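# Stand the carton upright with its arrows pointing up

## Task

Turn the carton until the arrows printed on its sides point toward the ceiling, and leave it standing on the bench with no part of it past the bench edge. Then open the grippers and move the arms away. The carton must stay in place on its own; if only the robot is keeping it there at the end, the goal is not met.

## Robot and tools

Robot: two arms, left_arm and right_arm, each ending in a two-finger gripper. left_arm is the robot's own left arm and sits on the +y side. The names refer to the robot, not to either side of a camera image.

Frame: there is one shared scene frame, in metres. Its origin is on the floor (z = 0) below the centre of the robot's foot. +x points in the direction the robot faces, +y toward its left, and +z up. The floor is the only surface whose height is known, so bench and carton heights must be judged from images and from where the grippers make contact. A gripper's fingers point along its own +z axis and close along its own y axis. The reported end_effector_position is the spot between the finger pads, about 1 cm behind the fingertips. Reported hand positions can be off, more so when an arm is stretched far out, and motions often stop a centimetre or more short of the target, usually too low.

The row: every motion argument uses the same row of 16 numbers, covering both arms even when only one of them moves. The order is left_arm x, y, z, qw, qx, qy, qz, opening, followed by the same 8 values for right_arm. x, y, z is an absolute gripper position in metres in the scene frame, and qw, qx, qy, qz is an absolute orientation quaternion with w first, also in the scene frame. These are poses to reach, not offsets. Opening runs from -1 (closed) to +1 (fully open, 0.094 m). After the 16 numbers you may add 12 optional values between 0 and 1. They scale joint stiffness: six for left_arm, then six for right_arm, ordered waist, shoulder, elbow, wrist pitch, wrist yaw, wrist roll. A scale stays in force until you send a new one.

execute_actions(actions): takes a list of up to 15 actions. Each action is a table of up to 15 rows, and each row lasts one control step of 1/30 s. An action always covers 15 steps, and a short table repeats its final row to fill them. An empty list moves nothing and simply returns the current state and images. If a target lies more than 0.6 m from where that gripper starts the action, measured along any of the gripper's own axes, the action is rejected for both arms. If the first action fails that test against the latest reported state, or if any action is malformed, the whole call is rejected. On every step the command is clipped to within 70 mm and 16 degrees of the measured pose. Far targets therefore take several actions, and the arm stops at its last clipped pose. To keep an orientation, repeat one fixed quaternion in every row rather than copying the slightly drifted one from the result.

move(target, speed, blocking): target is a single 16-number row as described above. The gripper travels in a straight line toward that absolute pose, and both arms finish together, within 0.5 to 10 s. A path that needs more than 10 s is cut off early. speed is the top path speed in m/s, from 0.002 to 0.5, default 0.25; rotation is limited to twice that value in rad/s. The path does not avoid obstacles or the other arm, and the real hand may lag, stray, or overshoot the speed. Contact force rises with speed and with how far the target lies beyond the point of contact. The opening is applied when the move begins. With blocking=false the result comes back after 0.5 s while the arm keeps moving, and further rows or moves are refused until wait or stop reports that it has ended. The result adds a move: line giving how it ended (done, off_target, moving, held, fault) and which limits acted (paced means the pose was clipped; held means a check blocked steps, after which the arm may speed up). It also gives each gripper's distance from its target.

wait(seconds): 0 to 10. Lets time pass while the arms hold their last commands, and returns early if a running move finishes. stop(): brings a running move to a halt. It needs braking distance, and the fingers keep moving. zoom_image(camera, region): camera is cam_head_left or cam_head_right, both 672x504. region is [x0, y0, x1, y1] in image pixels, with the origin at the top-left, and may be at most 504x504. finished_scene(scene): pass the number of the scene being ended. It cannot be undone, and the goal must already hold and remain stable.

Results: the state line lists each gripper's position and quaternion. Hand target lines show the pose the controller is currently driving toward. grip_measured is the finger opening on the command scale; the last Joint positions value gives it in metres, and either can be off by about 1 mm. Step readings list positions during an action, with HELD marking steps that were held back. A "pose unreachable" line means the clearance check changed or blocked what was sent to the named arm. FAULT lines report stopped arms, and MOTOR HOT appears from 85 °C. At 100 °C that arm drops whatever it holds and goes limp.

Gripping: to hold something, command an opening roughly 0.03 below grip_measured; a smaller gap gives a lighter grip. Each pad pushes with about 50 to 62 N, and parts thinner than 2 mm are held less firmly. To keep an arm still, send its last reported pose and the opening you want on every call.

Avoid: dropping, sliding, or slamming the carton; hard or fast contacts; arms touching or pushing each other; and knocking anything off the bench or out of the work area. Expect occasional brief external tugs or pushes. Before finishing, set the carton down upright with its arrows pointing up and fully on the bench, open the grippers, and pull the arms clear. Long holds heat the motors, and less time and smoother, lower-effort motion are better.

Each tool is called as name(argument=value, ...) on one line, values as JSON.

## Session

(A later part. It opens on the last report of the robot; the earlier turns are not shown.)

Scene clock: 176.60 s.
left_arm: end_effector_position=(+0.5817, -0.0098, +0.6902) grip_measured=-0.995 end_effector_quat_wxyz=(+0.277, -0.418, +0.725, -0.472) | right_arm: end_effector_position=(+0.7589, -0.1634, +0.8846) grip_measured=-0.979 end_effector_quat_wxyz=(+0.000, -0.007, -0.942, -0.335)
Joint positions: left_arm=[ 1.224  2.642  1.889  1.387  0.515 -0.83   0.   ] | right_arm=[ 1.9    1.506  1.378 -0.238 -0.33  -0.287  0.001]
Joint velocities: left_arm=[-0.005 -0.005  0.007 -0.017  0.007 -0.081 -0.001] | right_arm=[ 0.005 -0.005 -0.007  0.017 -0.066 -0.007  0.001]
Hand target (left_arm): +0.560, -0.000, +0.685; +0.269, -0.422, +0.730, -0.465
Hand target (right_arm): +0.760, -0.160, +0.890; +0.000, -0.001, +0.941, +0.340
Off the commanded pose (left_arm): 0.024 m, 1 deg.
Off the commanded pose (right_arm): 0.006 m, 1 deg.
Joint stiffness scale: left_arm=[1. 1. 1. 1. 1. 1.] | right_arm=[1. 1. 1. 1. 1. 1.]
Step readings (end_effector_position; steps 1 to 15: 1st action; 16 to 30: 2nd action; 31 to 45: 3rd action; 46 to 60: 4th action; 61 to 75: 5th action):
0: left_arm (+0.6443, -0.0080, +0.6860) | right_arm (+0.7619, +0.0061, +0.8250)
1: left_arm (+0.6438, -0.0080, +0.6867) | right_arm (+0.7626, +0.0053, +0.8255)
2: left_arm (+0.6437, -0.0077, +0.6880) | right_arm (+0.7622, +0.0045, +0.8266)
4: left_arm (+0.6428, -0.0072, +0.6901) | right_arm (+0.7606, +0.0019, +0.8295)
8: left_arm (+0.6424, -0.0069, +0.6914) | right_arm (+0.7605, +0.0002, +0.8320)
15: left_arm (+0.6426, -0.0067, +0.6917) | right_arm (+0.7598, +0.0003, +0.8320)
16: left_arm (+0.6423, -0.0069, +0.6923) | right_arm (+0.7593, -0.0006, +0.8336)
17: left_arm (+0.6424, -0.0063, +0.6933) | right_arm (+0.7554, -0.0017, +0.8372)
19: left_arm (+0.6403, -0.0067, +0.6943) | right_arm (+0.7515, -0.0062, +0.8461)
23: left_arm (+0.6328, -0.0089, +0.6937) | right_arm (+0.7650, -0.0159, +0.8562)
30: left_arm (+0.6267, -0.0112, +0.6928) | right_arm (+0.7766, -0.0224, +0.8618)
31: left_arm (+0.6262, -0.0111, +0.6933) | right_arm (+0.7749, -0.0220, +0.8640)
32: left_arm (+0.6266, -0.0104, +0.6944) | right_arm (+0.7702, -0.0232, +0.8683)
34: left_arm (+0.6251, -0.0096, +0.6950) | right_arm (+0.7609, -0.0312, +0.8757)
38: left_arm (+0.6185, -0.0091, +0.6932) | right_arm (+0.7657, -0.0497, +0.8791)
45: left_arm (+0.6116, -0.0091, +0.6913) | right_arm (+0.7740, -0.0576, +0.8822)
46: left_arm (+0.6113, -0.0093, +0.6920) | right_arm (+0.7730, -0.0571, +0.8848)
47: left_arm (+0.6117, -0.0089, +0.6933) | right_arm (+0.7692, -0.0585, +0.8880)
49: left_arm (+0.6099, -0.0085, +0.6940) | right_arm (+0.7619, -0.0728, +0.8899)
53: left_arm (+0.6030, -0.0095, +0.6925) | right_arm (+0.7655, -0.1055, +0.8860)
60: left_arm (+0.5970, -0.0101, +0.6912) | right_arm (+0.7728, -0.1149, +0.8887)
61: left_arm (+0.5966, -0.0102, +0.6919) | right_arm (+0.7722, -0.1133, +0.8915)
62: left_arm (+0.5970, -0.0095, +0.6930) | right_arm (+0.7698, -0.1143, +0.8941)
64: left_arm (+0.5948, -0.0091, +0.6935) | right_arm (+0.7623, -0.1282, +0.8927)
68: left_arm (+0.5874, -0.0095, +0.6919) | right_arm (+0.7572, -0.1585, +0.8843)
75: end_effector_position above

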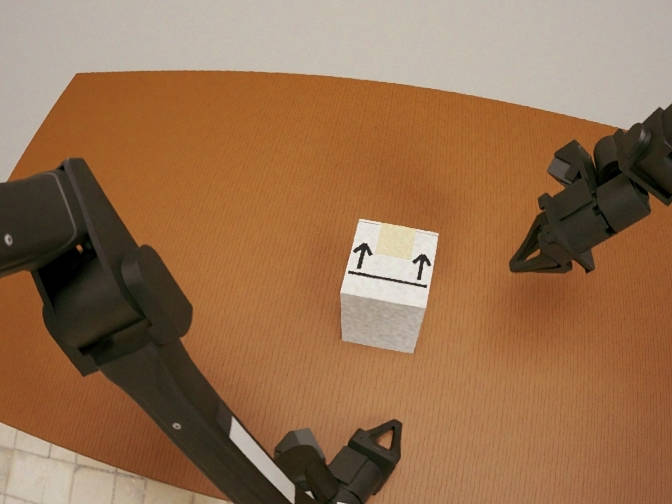

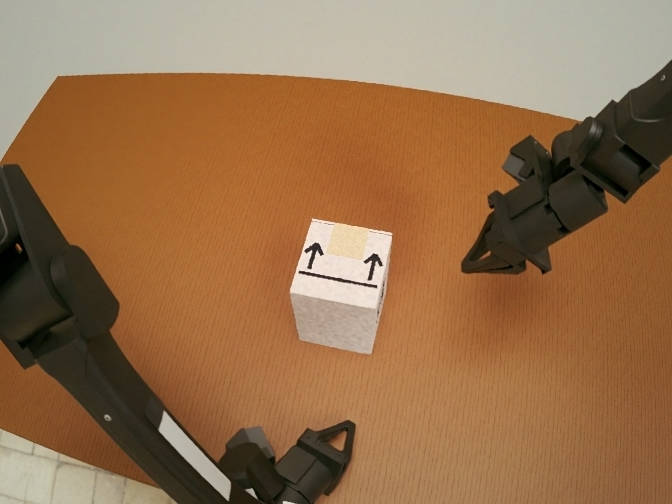

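move(target=[0.70,-0.01,0.685,0.269,-0.422,0.73,-0.465,-1,0.915,-0.04,0.84,0,0,0.94,0.34,-1], speed=0.15)

move(target=[0.715,-0.01,0.685,0.269,-0.422,0.73,-0.465,-1,0.91,-0.02,0.765,0,0,0.94,0.34,-1], speed=0.1)

move(target=[0.715,-0.01,0.685,0.269,-0.422,0.73,-0.465,-1,0.79,-0.005,0.77,0,0,0.94,0.34,-1], speed=0.035)

Scene clock: 183.00 s.
left_arm: end_effector_position=(+0.6847, -0.0001, +0.6751) grip_measured=-0.995 end_effector_quat_wxyz=(+0.265, -0.424, +0.734, -0.459) | right_arm: end_effector_position=(+0.9157, -0.0484, +0.8458) grip_measured=-0.979 end_effector_quat_wxyz=(-0.005, +0.002, -0.940, -0.340)
Joint positions: left_arm=[ 1.2    2.53   1.985  1.134  0.474 -0.802  0.   ] | right_arm=[ 2.113  1.85   2.076 -0.575 -0.143 -0.232  0.001]
Joint velocities: left_arm=[-0.005 -0.005 -0.007 -0.007 -0.125 -0.037 -0.   ] | right_arm=[-0.005 -0.005 -0.017 -0.007 -0.022  0.022  0.   ]
Hand target (left_arm): +0.699, -0.010, +0.684; +0.269, -0.422, +0.730, -0.465
Hand target (right_arm): +0.915, -0.043, +0.842; -0.000, +0.003, +0.940, +0.341
Off the commanded pose (left_arm): 0.021 m, 1 deg.
Off the commanded pose (right_arm): 0.010 m, 1 deg.
Joint stiffness scale: left_arm=[1. 1. 1. 1. 1. 1.] | right_arm=[1. 1. 1. 1. 1. 1.]
move: off_target (left_arm)

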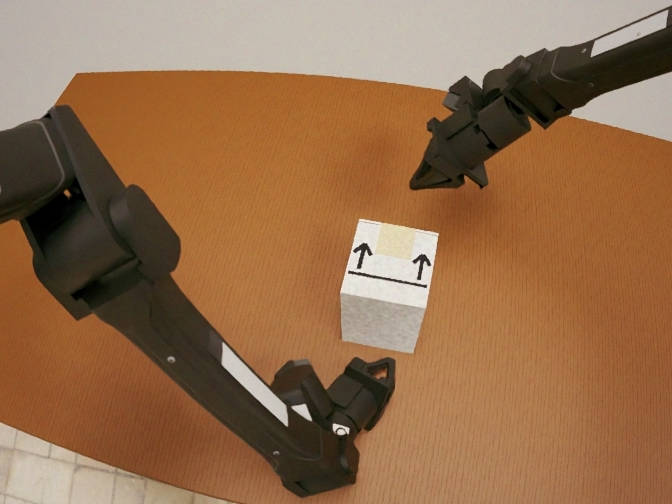

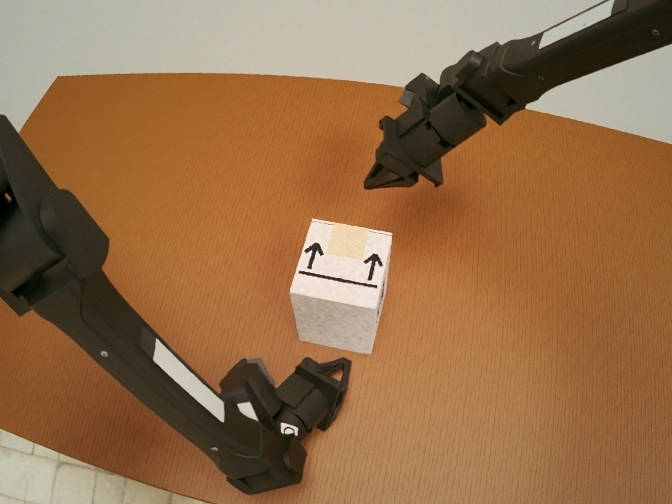

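Scene clock: 184.57 s.
left_arm: end_effector_position=(+0.6932, -0.0004, +0.6729) grip_measured=-0.995 end_effector_quat_wxyz=(+0.261, -0.426, +0.735, -0.458) | right_arm: end_effector_position=(+0.9094, -0.0110, +0.7714) grip_measured=-0.979 end_effector_quat_wxyz=(-0.000, +0.001, -0.939, -0.345)
Joint positions: left_arm=[ 1.197  2.524  1.999  1.104  0.468 -0.8    0.   ] | right_arm=[ 2.1    2.121  2.428 -0.666 -0.163 -0.232  0.001]
Joint velocities: left_arm=[-0.015 -0.015 -0.002 -0.002  0.051  0.007 -0.   ] | right_arm=[-0.034  0.015  0.007  0.007 -0.007 -0.022 -0.001]
Hand target (left_arm): +0.715, -0.010, +0.685; +0.269, -0.422, +0.730, -0.465
Hand target (right_arm): +0.911, -0.021, +0.765; +0.000, -0.000, +0.940, +0.340
Off the commanded pose (left_arm): 0.027 m, 1 deg.
Off the commanded pose (right_arm): 0.011 m, 1 deg.
Joint stiffness scale: left_arm=[1. 1. 1. 1. 1. 1.] | right_arm=[1. 1. 1. 1. 1. 1.]
move: off_target (left_arm, right_arm)

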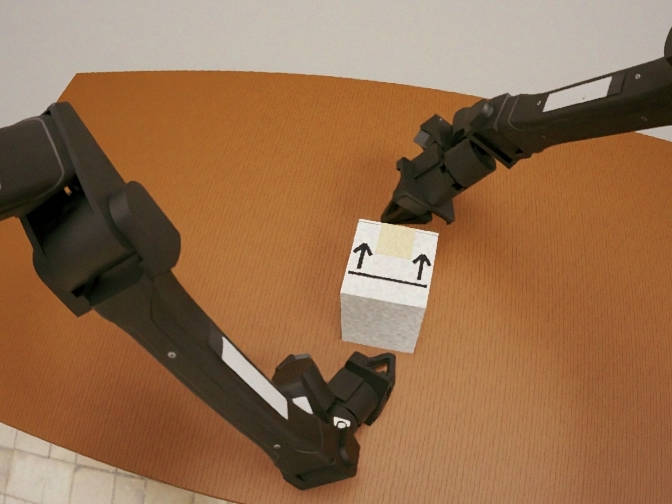

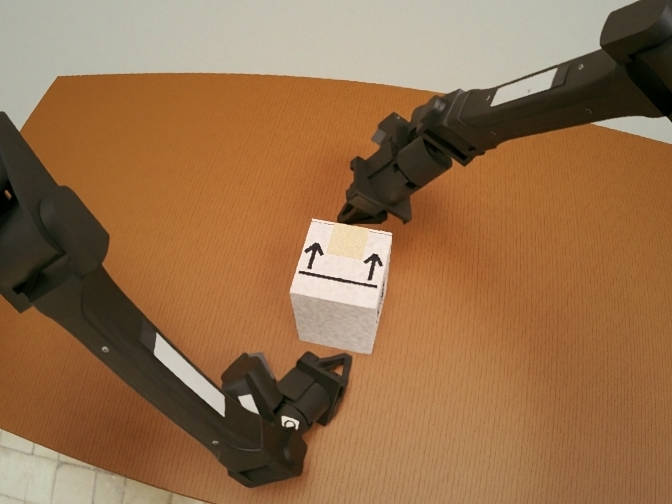

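Scene clock: 188.43 s.
left_arm: end_effector_position=(+0.6897, -0.0013, +0.6716) grip_measured=-0.995 end_effector_quat_wxyz=(+0.257, -0.428, +0.737, -0.456) | right_arm: end_effector_position=(+0.8435, -0.0037, +0.7964) grip_measured=-0.979 end_effector_quat_wxyz=(-0.038, -0.006, -0.937, -0.347)
Joint positions: left_arm=[ 1.197  2.524  1.994  1.099  0.464 -0.8    0.   ] | right_arm=[ 2.099  1.924  1.908 -0.269 -0.187 -0.232  0.001]
Joint velocities: left_arm=[-0.005 -0.005  0.002  0.002  0.051  0.051  0.   ] | right_arm=[-0.015  0.005 -0.002 -0.002  0.007  0.037 -0.001]
Hand target (left_arm): +0.715, -0.010, +0.685; +0.269, -0.422, +0.730, -0.465
Hand target (right_arm): +0.791, -0.004, +0.769; -0.000, -0.000, +0.940, +0.340
Off the commanded pose (left_arm): 0.030 m, 2 deg.
Off the commanded pose (right_arm): 0.060 m, 5 deg.
Joint stiffness scale: left_arm=[1. 1. 1. 1. 1. 1.] | right_arm=[1. 1. 1. 1. 1. 1.]
move: off_target (left_arm, right_arm)

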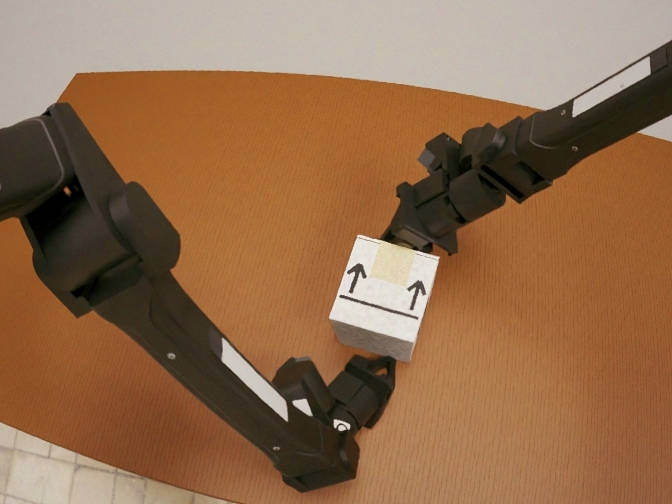

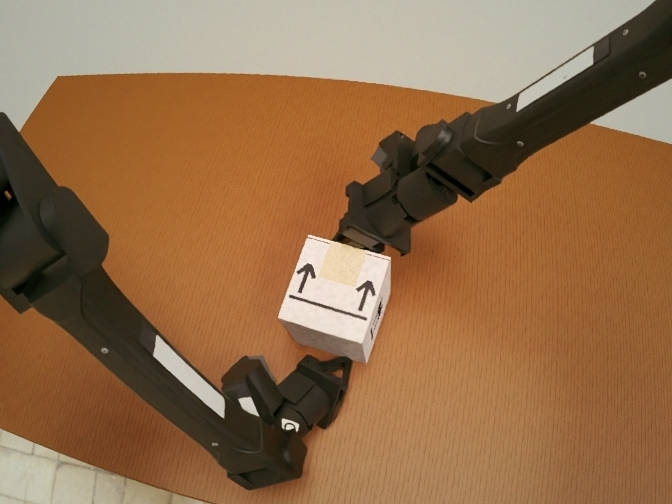

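execute_actions(actions=[[[0.715,-0.01,0.685,0.269,-0.422,0.73,-0.465,-1,0.785,-0.005,0.782,0,0,0.94,0.34,-1]],[[0.715,-0.01,0.685,0.269,-0.422,0.73,-0.465,-1,0.775,-0.003,0.79,0,0,0.94,0.34,-1]],[[0.71,-0.01,0.685,0.269,-0.422,0.73,-0.465,-1,0.765,0,0.797,0,0,0.94,0.34,-1]],[[0.695,-0.005,0.685,0.269,-0.422,0.73,-0.465,-1,0.762,0,0.805,0,0,0.94,0.34,-1]],[[0.68,-0.003,0.685,0.269,-0.422,0.73,-0.465,-1,0.758,0.005,0.81,0,0,0.94,0.34,-1]],[[0.665,0,0.685,0.269,-0.422,0.73,-0.465,-1,0.75,0.005,0.812,0,0,0.94,0.34,-1]]])

Scene clock: 195.17 s.
left_arm: end_effector_position=(+0.6685, -0.0037, +0.6837) grip_measured=-0.995 end_effector_quat_wxyz=(+0.263, -0.425, +0.732, -0.463) | right_arm: end_effector_position=(+0.7849, -0.0041, +0.8184) grip_measured=-0.979 end_effector_quat_wxyz=(-0.028, -0.004, -0.941, -0.339)
Joint positions: left_arm=[ 1.199  2.527  1.932  1.185  0.48  -0.809  0.   ] | right_arm=[ 2.102  1.835  1.654 -0.121 -0.162 -0.232  0.001]
Joint velocities: left_arm=[ 0.005 -0.005 -0.002  0.012 -0.037  0.022  0.001] | right_arm=[-0.005 -0.005  0.022 -0.007 -0.081 -0.037  0.   ]
Hand target (left_arm): +0.665, -0.000, +0.685; +0.269, -0.422, +0.730, -0.465
Hand target (right_arm): +0.750, +0.006, +0.812; -0.000, +0.000, +0.940, +0.341
Off the commanded pose (left_arm): 0.005 m, 1 deg.
Off the commanded pose (right_arm): 0.037 m, 3 deg.
Joint stiffness scale: left_arm=[1. 1. 1. 1. 1. 1.] | right_arm=[1. 1. 1. 1. 1. 1.]
Step readings (end_effector_position; steps 1 to 15: 1st action; 16 to 30: 2nd action; 31 to 45: 3rd action; 46 to 60: 4th action; 61 to 75: 5th action; 76 to 90: 6th action):
0: left_arm (+0.6897, -0.0013, +0.6716) | right_arm (+0.8435, -0.0037, +0.7964)
1: left_arm (+0.6897, -0.0012, +0.6715) | right_arm (+0.8423, -0.0039, +0.7967)
2: left_arm (+0.6897, -0.0013, +0.6715) | right_arm (+0.8399, -0.0043, +0.7981)
4: left_arm (+0.6892, -0.0015, +0.6714) | right_arm (+0.8317, -0.0038, +0.8007)
8: left_arm (+0.6884, -0.0018, +0.6708) | right_arm (+0.8221, -0.0013, +0.8010)
15: left_arm (+0.6883, -0.0018, +0.6708) | right_arm (+0.8220, -0.0013, +0.8008)
16: left_arm (+0.6883, -0.0018, +0.6708) | right_arm (+0.8210, -0.0014, +0.8009)
17: left_arm (+0.6883, -0.0018, +0.6708) | right_arm (+0.8198, -0.0021, +0.8019)
19: left_arm (+0.6883, -0.0019, +0.6707) | right_arm (+0.8148, -0.0020, +0.8041)
23: left_arm (+0.6876, -0.0021, +0.6703) | right_arm (+0.8092, -0.0010, +0.8049)
30: left_arm (+0.6876, -0.0021, +0.6703) | right_arm (+0.8088, -0.0009, +0.8049)
31: left_arm (+0.6876, -0.0021, +0.6703) | right_arm (+0.8083, -0.0011, +0.8049)
32: left_arm (+0.6876, -0.0021, +0.6703) | right_arm (+0.8070, -0.0016, +0.8058)
34: left_arm (+0.6870, -0.0023, +0.6703) | right_arm (+0.8028, -0.0018, +0.8076)
38: left_arm (+0.6861, -0.0026, +0.6702) | right_arm (+0.8034, -0.0026, +0.8081)
45: left_arm (+0.6861, -0.0026, +0.6702) | right_arm (+0.8028, -0.0027, +0.8085)
46: left_arm (+0.6856, -0.0027, +0.6706) | right_arm (+0.8024, -0.0030, +0.8086)
47: left_arm (+0.6849, -0.0026, +0.6715) | right_arm (+0.8015, -0.0037, +0.8097)
49: left_arm (+0.6831, -0.0029, +0.6729) | right_arm (+0.7983, -0.0044, +0.8120)
53: left_arm (+0.6816, -0.0031, +0.6738) | right_arm (+0.7968, -0.0049, +0.8133)
60: left_arm (+0.6817, -0.0031, +0.6740) | right_arm (+0.7971, -0.0049, +0.8133)
61: left_arm (+0.6813, -0.0033, +0.6750) | right_arm (+0.7964, -0.0052, +0.8130)
62: left_arm (+0.6809, -0.0031, +0.6767) | right_arm (+0.7965, -0.0053, +0.8136)
64: left_arm (+0.6789, -0.0031, +0.6786) | right_arm (+0.7943, -0.0057, +0.8146)
68: left_arm (+0.6759, -0.0037, +0.6794) | right_arm (+0.7915, -0.0047, +0.8154)
75: left_arm (+0.6760, -0.0037, +0.6795) | right_arm (+0.7922, -0.0051, +0.8154)
76: left_arm (+0.6757, -0.0039, +0.6805) | right_arm (+0.7916, -0.0049, +0.8155)
77: left_arm (+0.6753, -0.0035, +0.6820) | right_arm (+0.7914, -0.0053, +0.8161)
79: left_arm (+0.6733, -0.0035, +0.6839) | right_arm (+0.7890, -0.0052, +0.8172)
83: left_arm (+0.6690, -0.0038, +0.6838) | right_arm (+0.7852, -0.0041, +0.8183)
90: end_effector_position above

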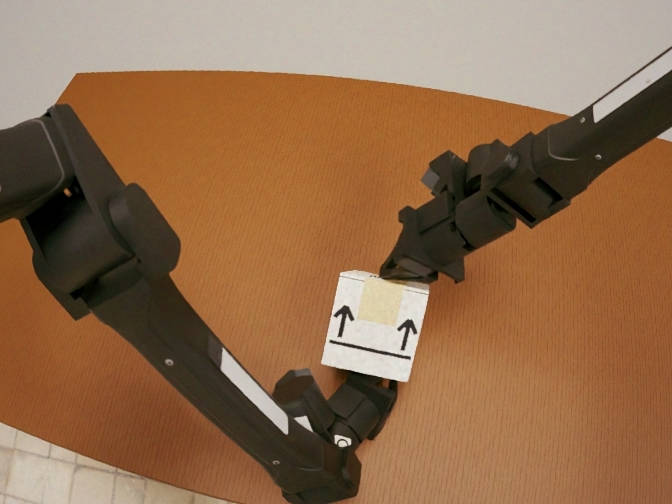

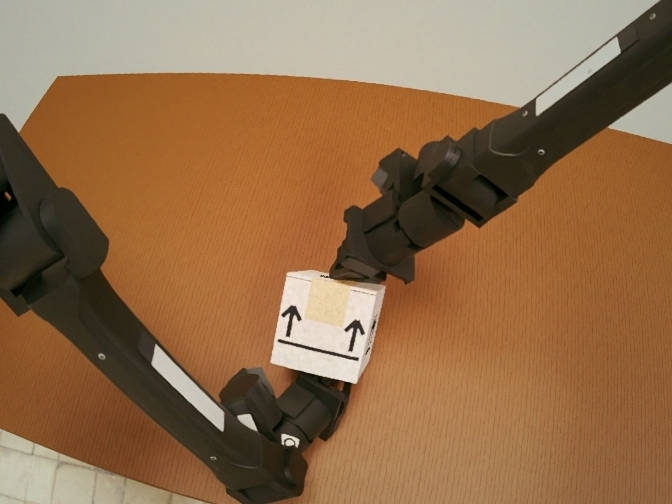

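execute_actions(actions=[[[0.65,0,0.685,0.269,-0.422,0.73,-0.465,-1,0.742,0.008,0.815,0,0,0.94,0.34,-1]],[[0.635,0,0.685,0.269,-0.422,0.73,-0.465,-1,0.732,0.01,0.815,0,0,0.94,0.34,-1]],[[0.618,0,0.685,0.269,-0.422,0.73,-0.465,-1,0.718,0.012,0.815,0,0,0.94,0.34,-1]],[[0.60,0,0.683,0.269,-0.422,0.73,-0.465,-1,0.703,0.014,0.815,0,0,0.94,0.34,-1]],[[0.582,0,0.682,0.269,-0.422,0.73,-0.465,-1,0.688,0.016,0.813,0,0,0.94,0.34,-1]]])

Scene clock: 199.53 s.
left_arm: end_effector_position=(+0.5854, -0.0036, +0.6791) grip_measured=-0.995 end_effector_quat_wxyz=(+0.264, -0.425, +0.731, -0.463) | right_arm: end_effector_position=(+0.7035, +0.0186, +0.8194) grip_measured=-0.979 end_effector_quat_wxyz=(-0.008, +0.000, -0.939, -0.343)
Joint positions: left_arm=[ 1.232  2.632  1.9    1.334  0.506 -0.831  0.   ] | right_arm=[ 2.103  1.854  1.484  0.027 -0.16  -0.232  0.001]
Joint velocities: left_arm=[ 0.005  0.005 -0.007 -0.007 -0.022 -0.007  0.   ] | right_arm=[-0.005  0.005 -0.007 -0.022 -0.066 -0.095 -0.   ]
Hand target (left_arm): +0.582, +0.000, +0.682; +0.269, -0.422, +0.730, -0.465
Hand target (right_arm): +0.688, +0.016, +0.813; -0.000, -0.000, +0.940, +0.340
Off the commanded pose (left_arm): 0.006 m, 1 deg.
Off the commanded pose (right_arm): 0.017 m, 1 deg.
Joint stiffness scale: left_arm=[1. 1. 1. 1. 1. 1.] | right_arm=[1. 1. 1. 1. 1. 1.]
Step readings (end_effector_position; steps 1 to 15: 1st action; 16 to 30: 2nd action; 31 to 45: 3rd action; 46 to 60: 4th action; 61 to 75: 5th action):
0: left_arm (+0.6685, -0.0037, +0.6837) | right_arm (+0.7849, -0.0041, +0.8183)
1: left_arm (+0.6683, -0.0038, +0.6844) | right_arm (+0.7843, -0.0041, +0.8184)
2: left_arm (+0.6682, -0.0033, +0.6855) | right_arm (+0.7843, -0.0045, +0.8188)
4: left_arm (+0.6658, -0.0030, +0.6863) | right_arm (+0.7818, -0.0042, +0.8195)
8: left_arm (+0.6590, -0.0033, +0.6851) | right_arm (+0.7758, -0.0023, +0.8206)
15: left_arm (+0.6564, -0.0034, +0.6844) | right_arm (+0.7734, -0.0014, +0.8209)
16: left_arm (+0.6563, -0.0032, +0.6850) | right_arm (+0.7731, -0.0014, +0.8210)
17: left_arm (+0.6560, -0.0027, +0.6859) | right_arm (+0.7732, -0.0014, +0.8210)
19: left_arm (+0.6536, -0.0026, +0.6866) | right_arm (+0.7711, -0.0010, +0.8211)
23: left_arm (+0.6463, -0.0031, +0.6853) | right_arm (+0.7651, +0.0006, +0.8218)
30: left_arm (+0.6423, -0.0030, +0.6842) | right_arm (+0.7616, +0.0014, +0.8220)
31: left_arm (+0.6420, -0.0031, +0.6849) | right_arm (+0.7613, +0.0015, +0.8220)
32: left_arm (+0.6423, -0.0024, +0.6860) | right_arm (+0.7615, +0.0014, +0.8221)
34: left_arm (+0.6394, -0.0022, +0.6864) | right_arm (+0.7595, +0.0019, +0.8221)
38: left_arm (+0.6294, -0.0024, +0.6842) | right_arm (+0.7519, +0.0036, +0.8228)
45: left_arm (+0.6236, -0.0023, +0.6827) | right_arm (+0.7472, +0.0048, +0.8229)
46: left_arm (+0.6231, -0.0027, +0.6835) | right_arm (+0.7468, +0.0049, +0.8229)
47: left_arm (+0.6234, -0.0024, +0.6848) | right_arm (+0.7467, +0.0049, +0.8229)
49: left_arm (+0.6198, -0.0021, +0.6846) | right_arm (+0.7447, +0.0054, +0.8231)
53: left_arm (+0.6118, -0.0049, +0.6848) | right_arm (+0.7310, +0.0090, +0.8229)
60: left_arm (+0.6032, -0.0051, +0.6819) | right_arm (+0.7140, +0.0162, +0.8186)
61: left_arm (+0.6020, -0.0050, +0.6819) | right_arm (+0.7136, +0.0163, +0.8186)
62: left_arm (+0.6025, -0.0047, +0.6832) | right_arm (+0.7137, +0.0162, +0.8186)
64: left_arm (+0.6001, -0.0044, +0.6834) | right_arm (+0.7122, +0.0166, +0.8189)
68: left_arm (+0.5928, -0.0044, +0.6818) | right_arm (+0.7057, +0.0178, +0.8197)
75: end_effector_position above

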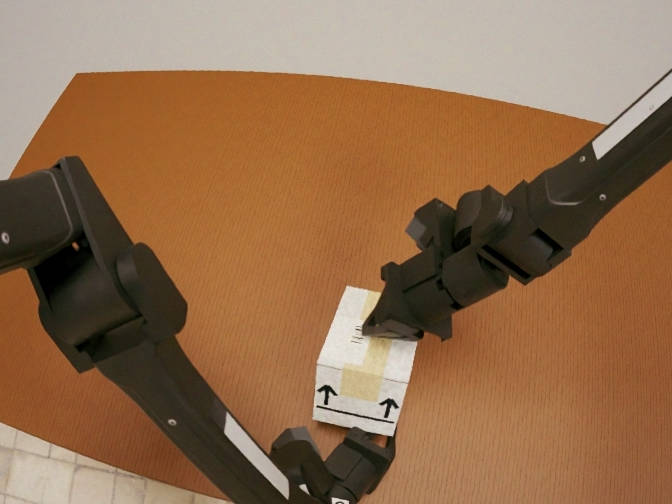

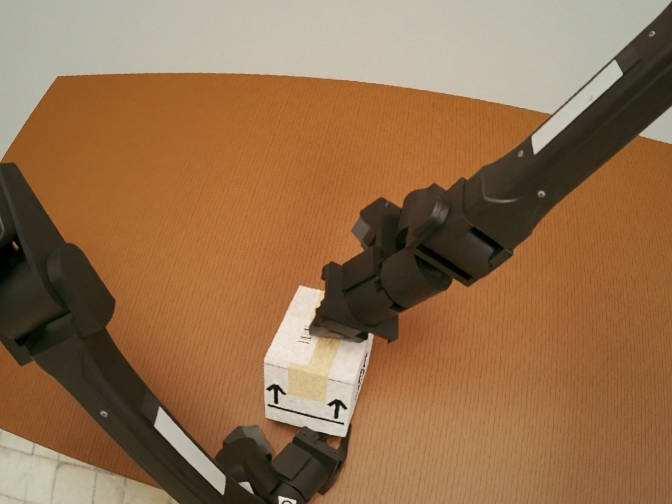

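It has fallen past balance and rests on the left finger. Withdraw the left slowly.

move(target=[0.50,0.02,0.68,0.269,-0.422,0.73,-0.465,-1,0.70,0.0,0.84,0,0,0.94,0.34,-1], speed=0.03)

move(target=[0.47,0.16,0.75,0.139,-0.218,0.814,-0.519,-1,0.68,-0.2,0.89,0,0,0.94,0.34,-1], speed=0.15)

Scene clock: 204.70 s.
left_arm: end_effector_position=(+0.5242, +0.0111, +0.6834) grip_measured=-0.995 end_effector_quat_wxyz=(+0.280, -0.418, +0.724, -0.472) | right_arm: end_effector_position=(+0.7047, +0.0067, +0.8384) grip_measured=-0.979 end_effector_quat_wxyz=(-0.007, +0.000, -0.939, -0.343)
Joint positions: left_arm=[ 1.276  2.72   1.893  1.486  0.556 -0.866  0.   ] | right_arm=[ 2.103  1.796  1.423  0.027 -0.159 -0.232  0.001]
Joint velocities: left_arm=[-0.005  0.015 -0.012 -0.007 -0.007 -0.007  0.001] | right_arm=[-0.015 -0.015 -0.002 -0.007  0.007 -0.022  0.001]
Hand target (left_arm): +0.501, +0.019, +0.681; +0.269, -0.423, +0.730, -0.465
Hand target (right_arm): +0.700, +0.000, +0.840; +0.000, +0.000, +0.940, +0.340
Off the commanded pose (left_arm): 0.026 m, 2 deg.
Off the commanded pose (right_arm): 0.008 m, 1 deg.
Joint stiffness scale: left_arm=[1. 1. 1. 1. 1. 1.] | right_arm=[1. 1. 1. 1. 1. 1.]
move: off_target (left_arm)

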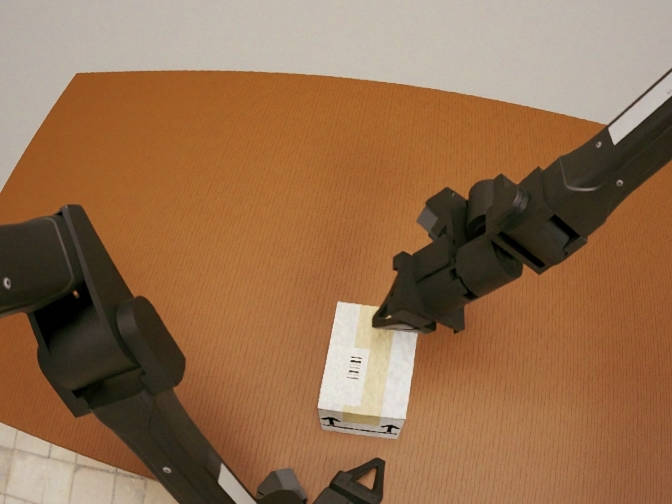

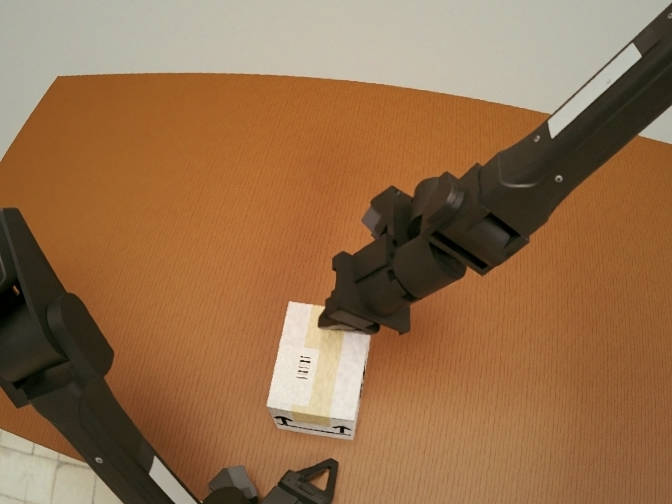

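Scene clock: 207.03 s.
left_arm: end_effector_position=(+0.4751, +0.1560, +0.7478) grip_measured=-0.995 end_effector_quat_wxyz=(+0.148, -0.216, +0.813, -0.521) | right_arm: end_effector_position=(+0.6854, -0.2001, +0.8882) grip_measured=-0.979 end_effector_quat_wxyz=(-0.008, -0.001, -0.942, -0.336)
Joint positions: left_arm=[ 1.538  2.305  1.38   1.125  1.077 -0.382  0.   ] | right_arm=[ 1.789  1.463  1.181 -0.09  -0.44  -0.343  0.001]
Joint velocities: left_arm=[-0.005 -0.015  0.012 -0.002  0.007  0.051  0.001] | right_arm=[-0.024 -0.005  0.002 -0.007  0.022  0.007 -0.001]
Hand target (left_arm): +0.470, +0.158, +0.754; +0.141, -0.217, +0.814, -0.520
Hand target (right_arm): +0.678, -0.199, +0.892; +0.001, -0.004, +0.941, +0.339
Off the commanded pose (left_arm): 0.007 m, 1 deg.
Off the commanded pose (right_arm): 0.006 m, 1 deg.
Joint stiffness scale: left_arm=[1. 1. 1. 1. 1. 1.] | right_arm=[1. 1. 1. 1. 1. 1.]
move: done

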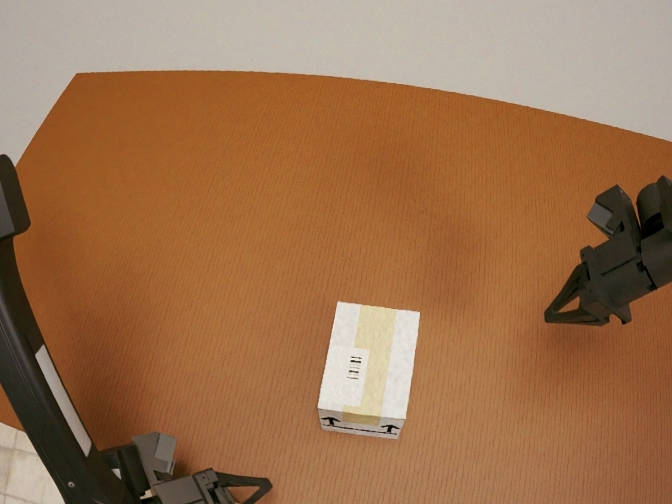

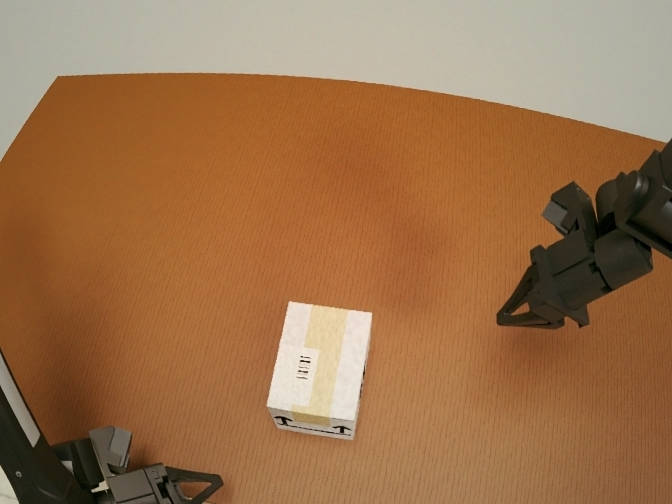

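move(target=[0.5,0.28,0.86,0,0,0.94,-0.34,-1,0.6854,-0.2001,0.8882,0,0,0.94,0.34,-1])

finished_scene(scene=2)

Scene clock: 210.13 s.
left_arm: end_effector_position=(+0.5077, +0.2747, +0.8568) grip_measured=-0.995 end_effector_quat_wxyz=(+0.008, +0.005, +0.939, -0.345) | right_arm: end_effector_position=(+0.6848, -0.1997, +0.8888) grip_measured=-0.979 end_effector_quat_wxyz=(-0.002, -0.002, -0.941, -0.338)
Joint positions: left_arm=[1.633 1.639 0.984 0.194 0.714 0.497 0.   ] | right_arm=[ 1.789  1.463  1.186 -0.108 -0.442 -0.343  0.001]
Joint velocities: left_arm=[ 0.005 -0.015  0.007  0.002 -0.007  0.051 -0.001] | right_arm=[ 0.005 -0.015  0.007 -0.017 -0.095 -0.037 -0.001]
Hand target (left_arm): +0.497, +0.277, +0.864; -0.002, +0.004, +0.939, -0.343
Hand target (right_arm): +0.685, -0.200, +0.888; +0.000, +0.000, +0.940, +0.340
Off the commanded pose (left_arm): 0.010 m, 1 deg.
Off the commanded pose (right_arm): 0.001 m, 0 deg.
Joint stiffness scale: left_arm=[1. 1. 1. 1. 1. 1.] | right_arm=[1. 1. 1. 1. 1. 1.]
move: done

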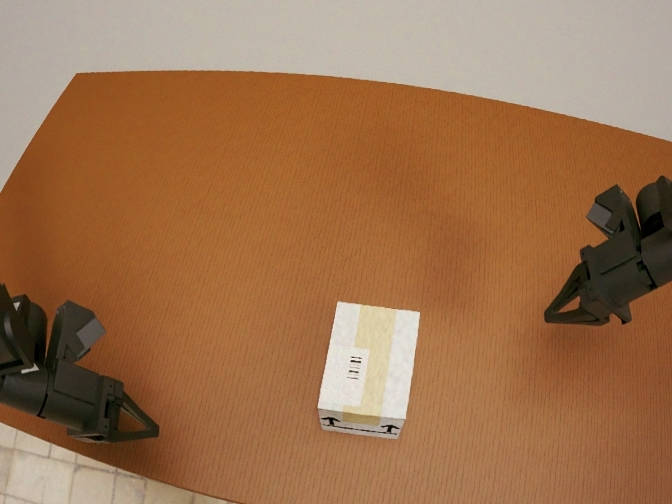

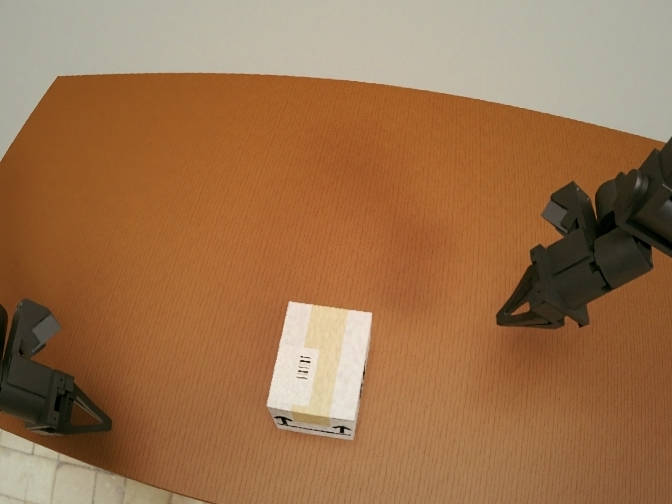

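The scene is finished: the task was done.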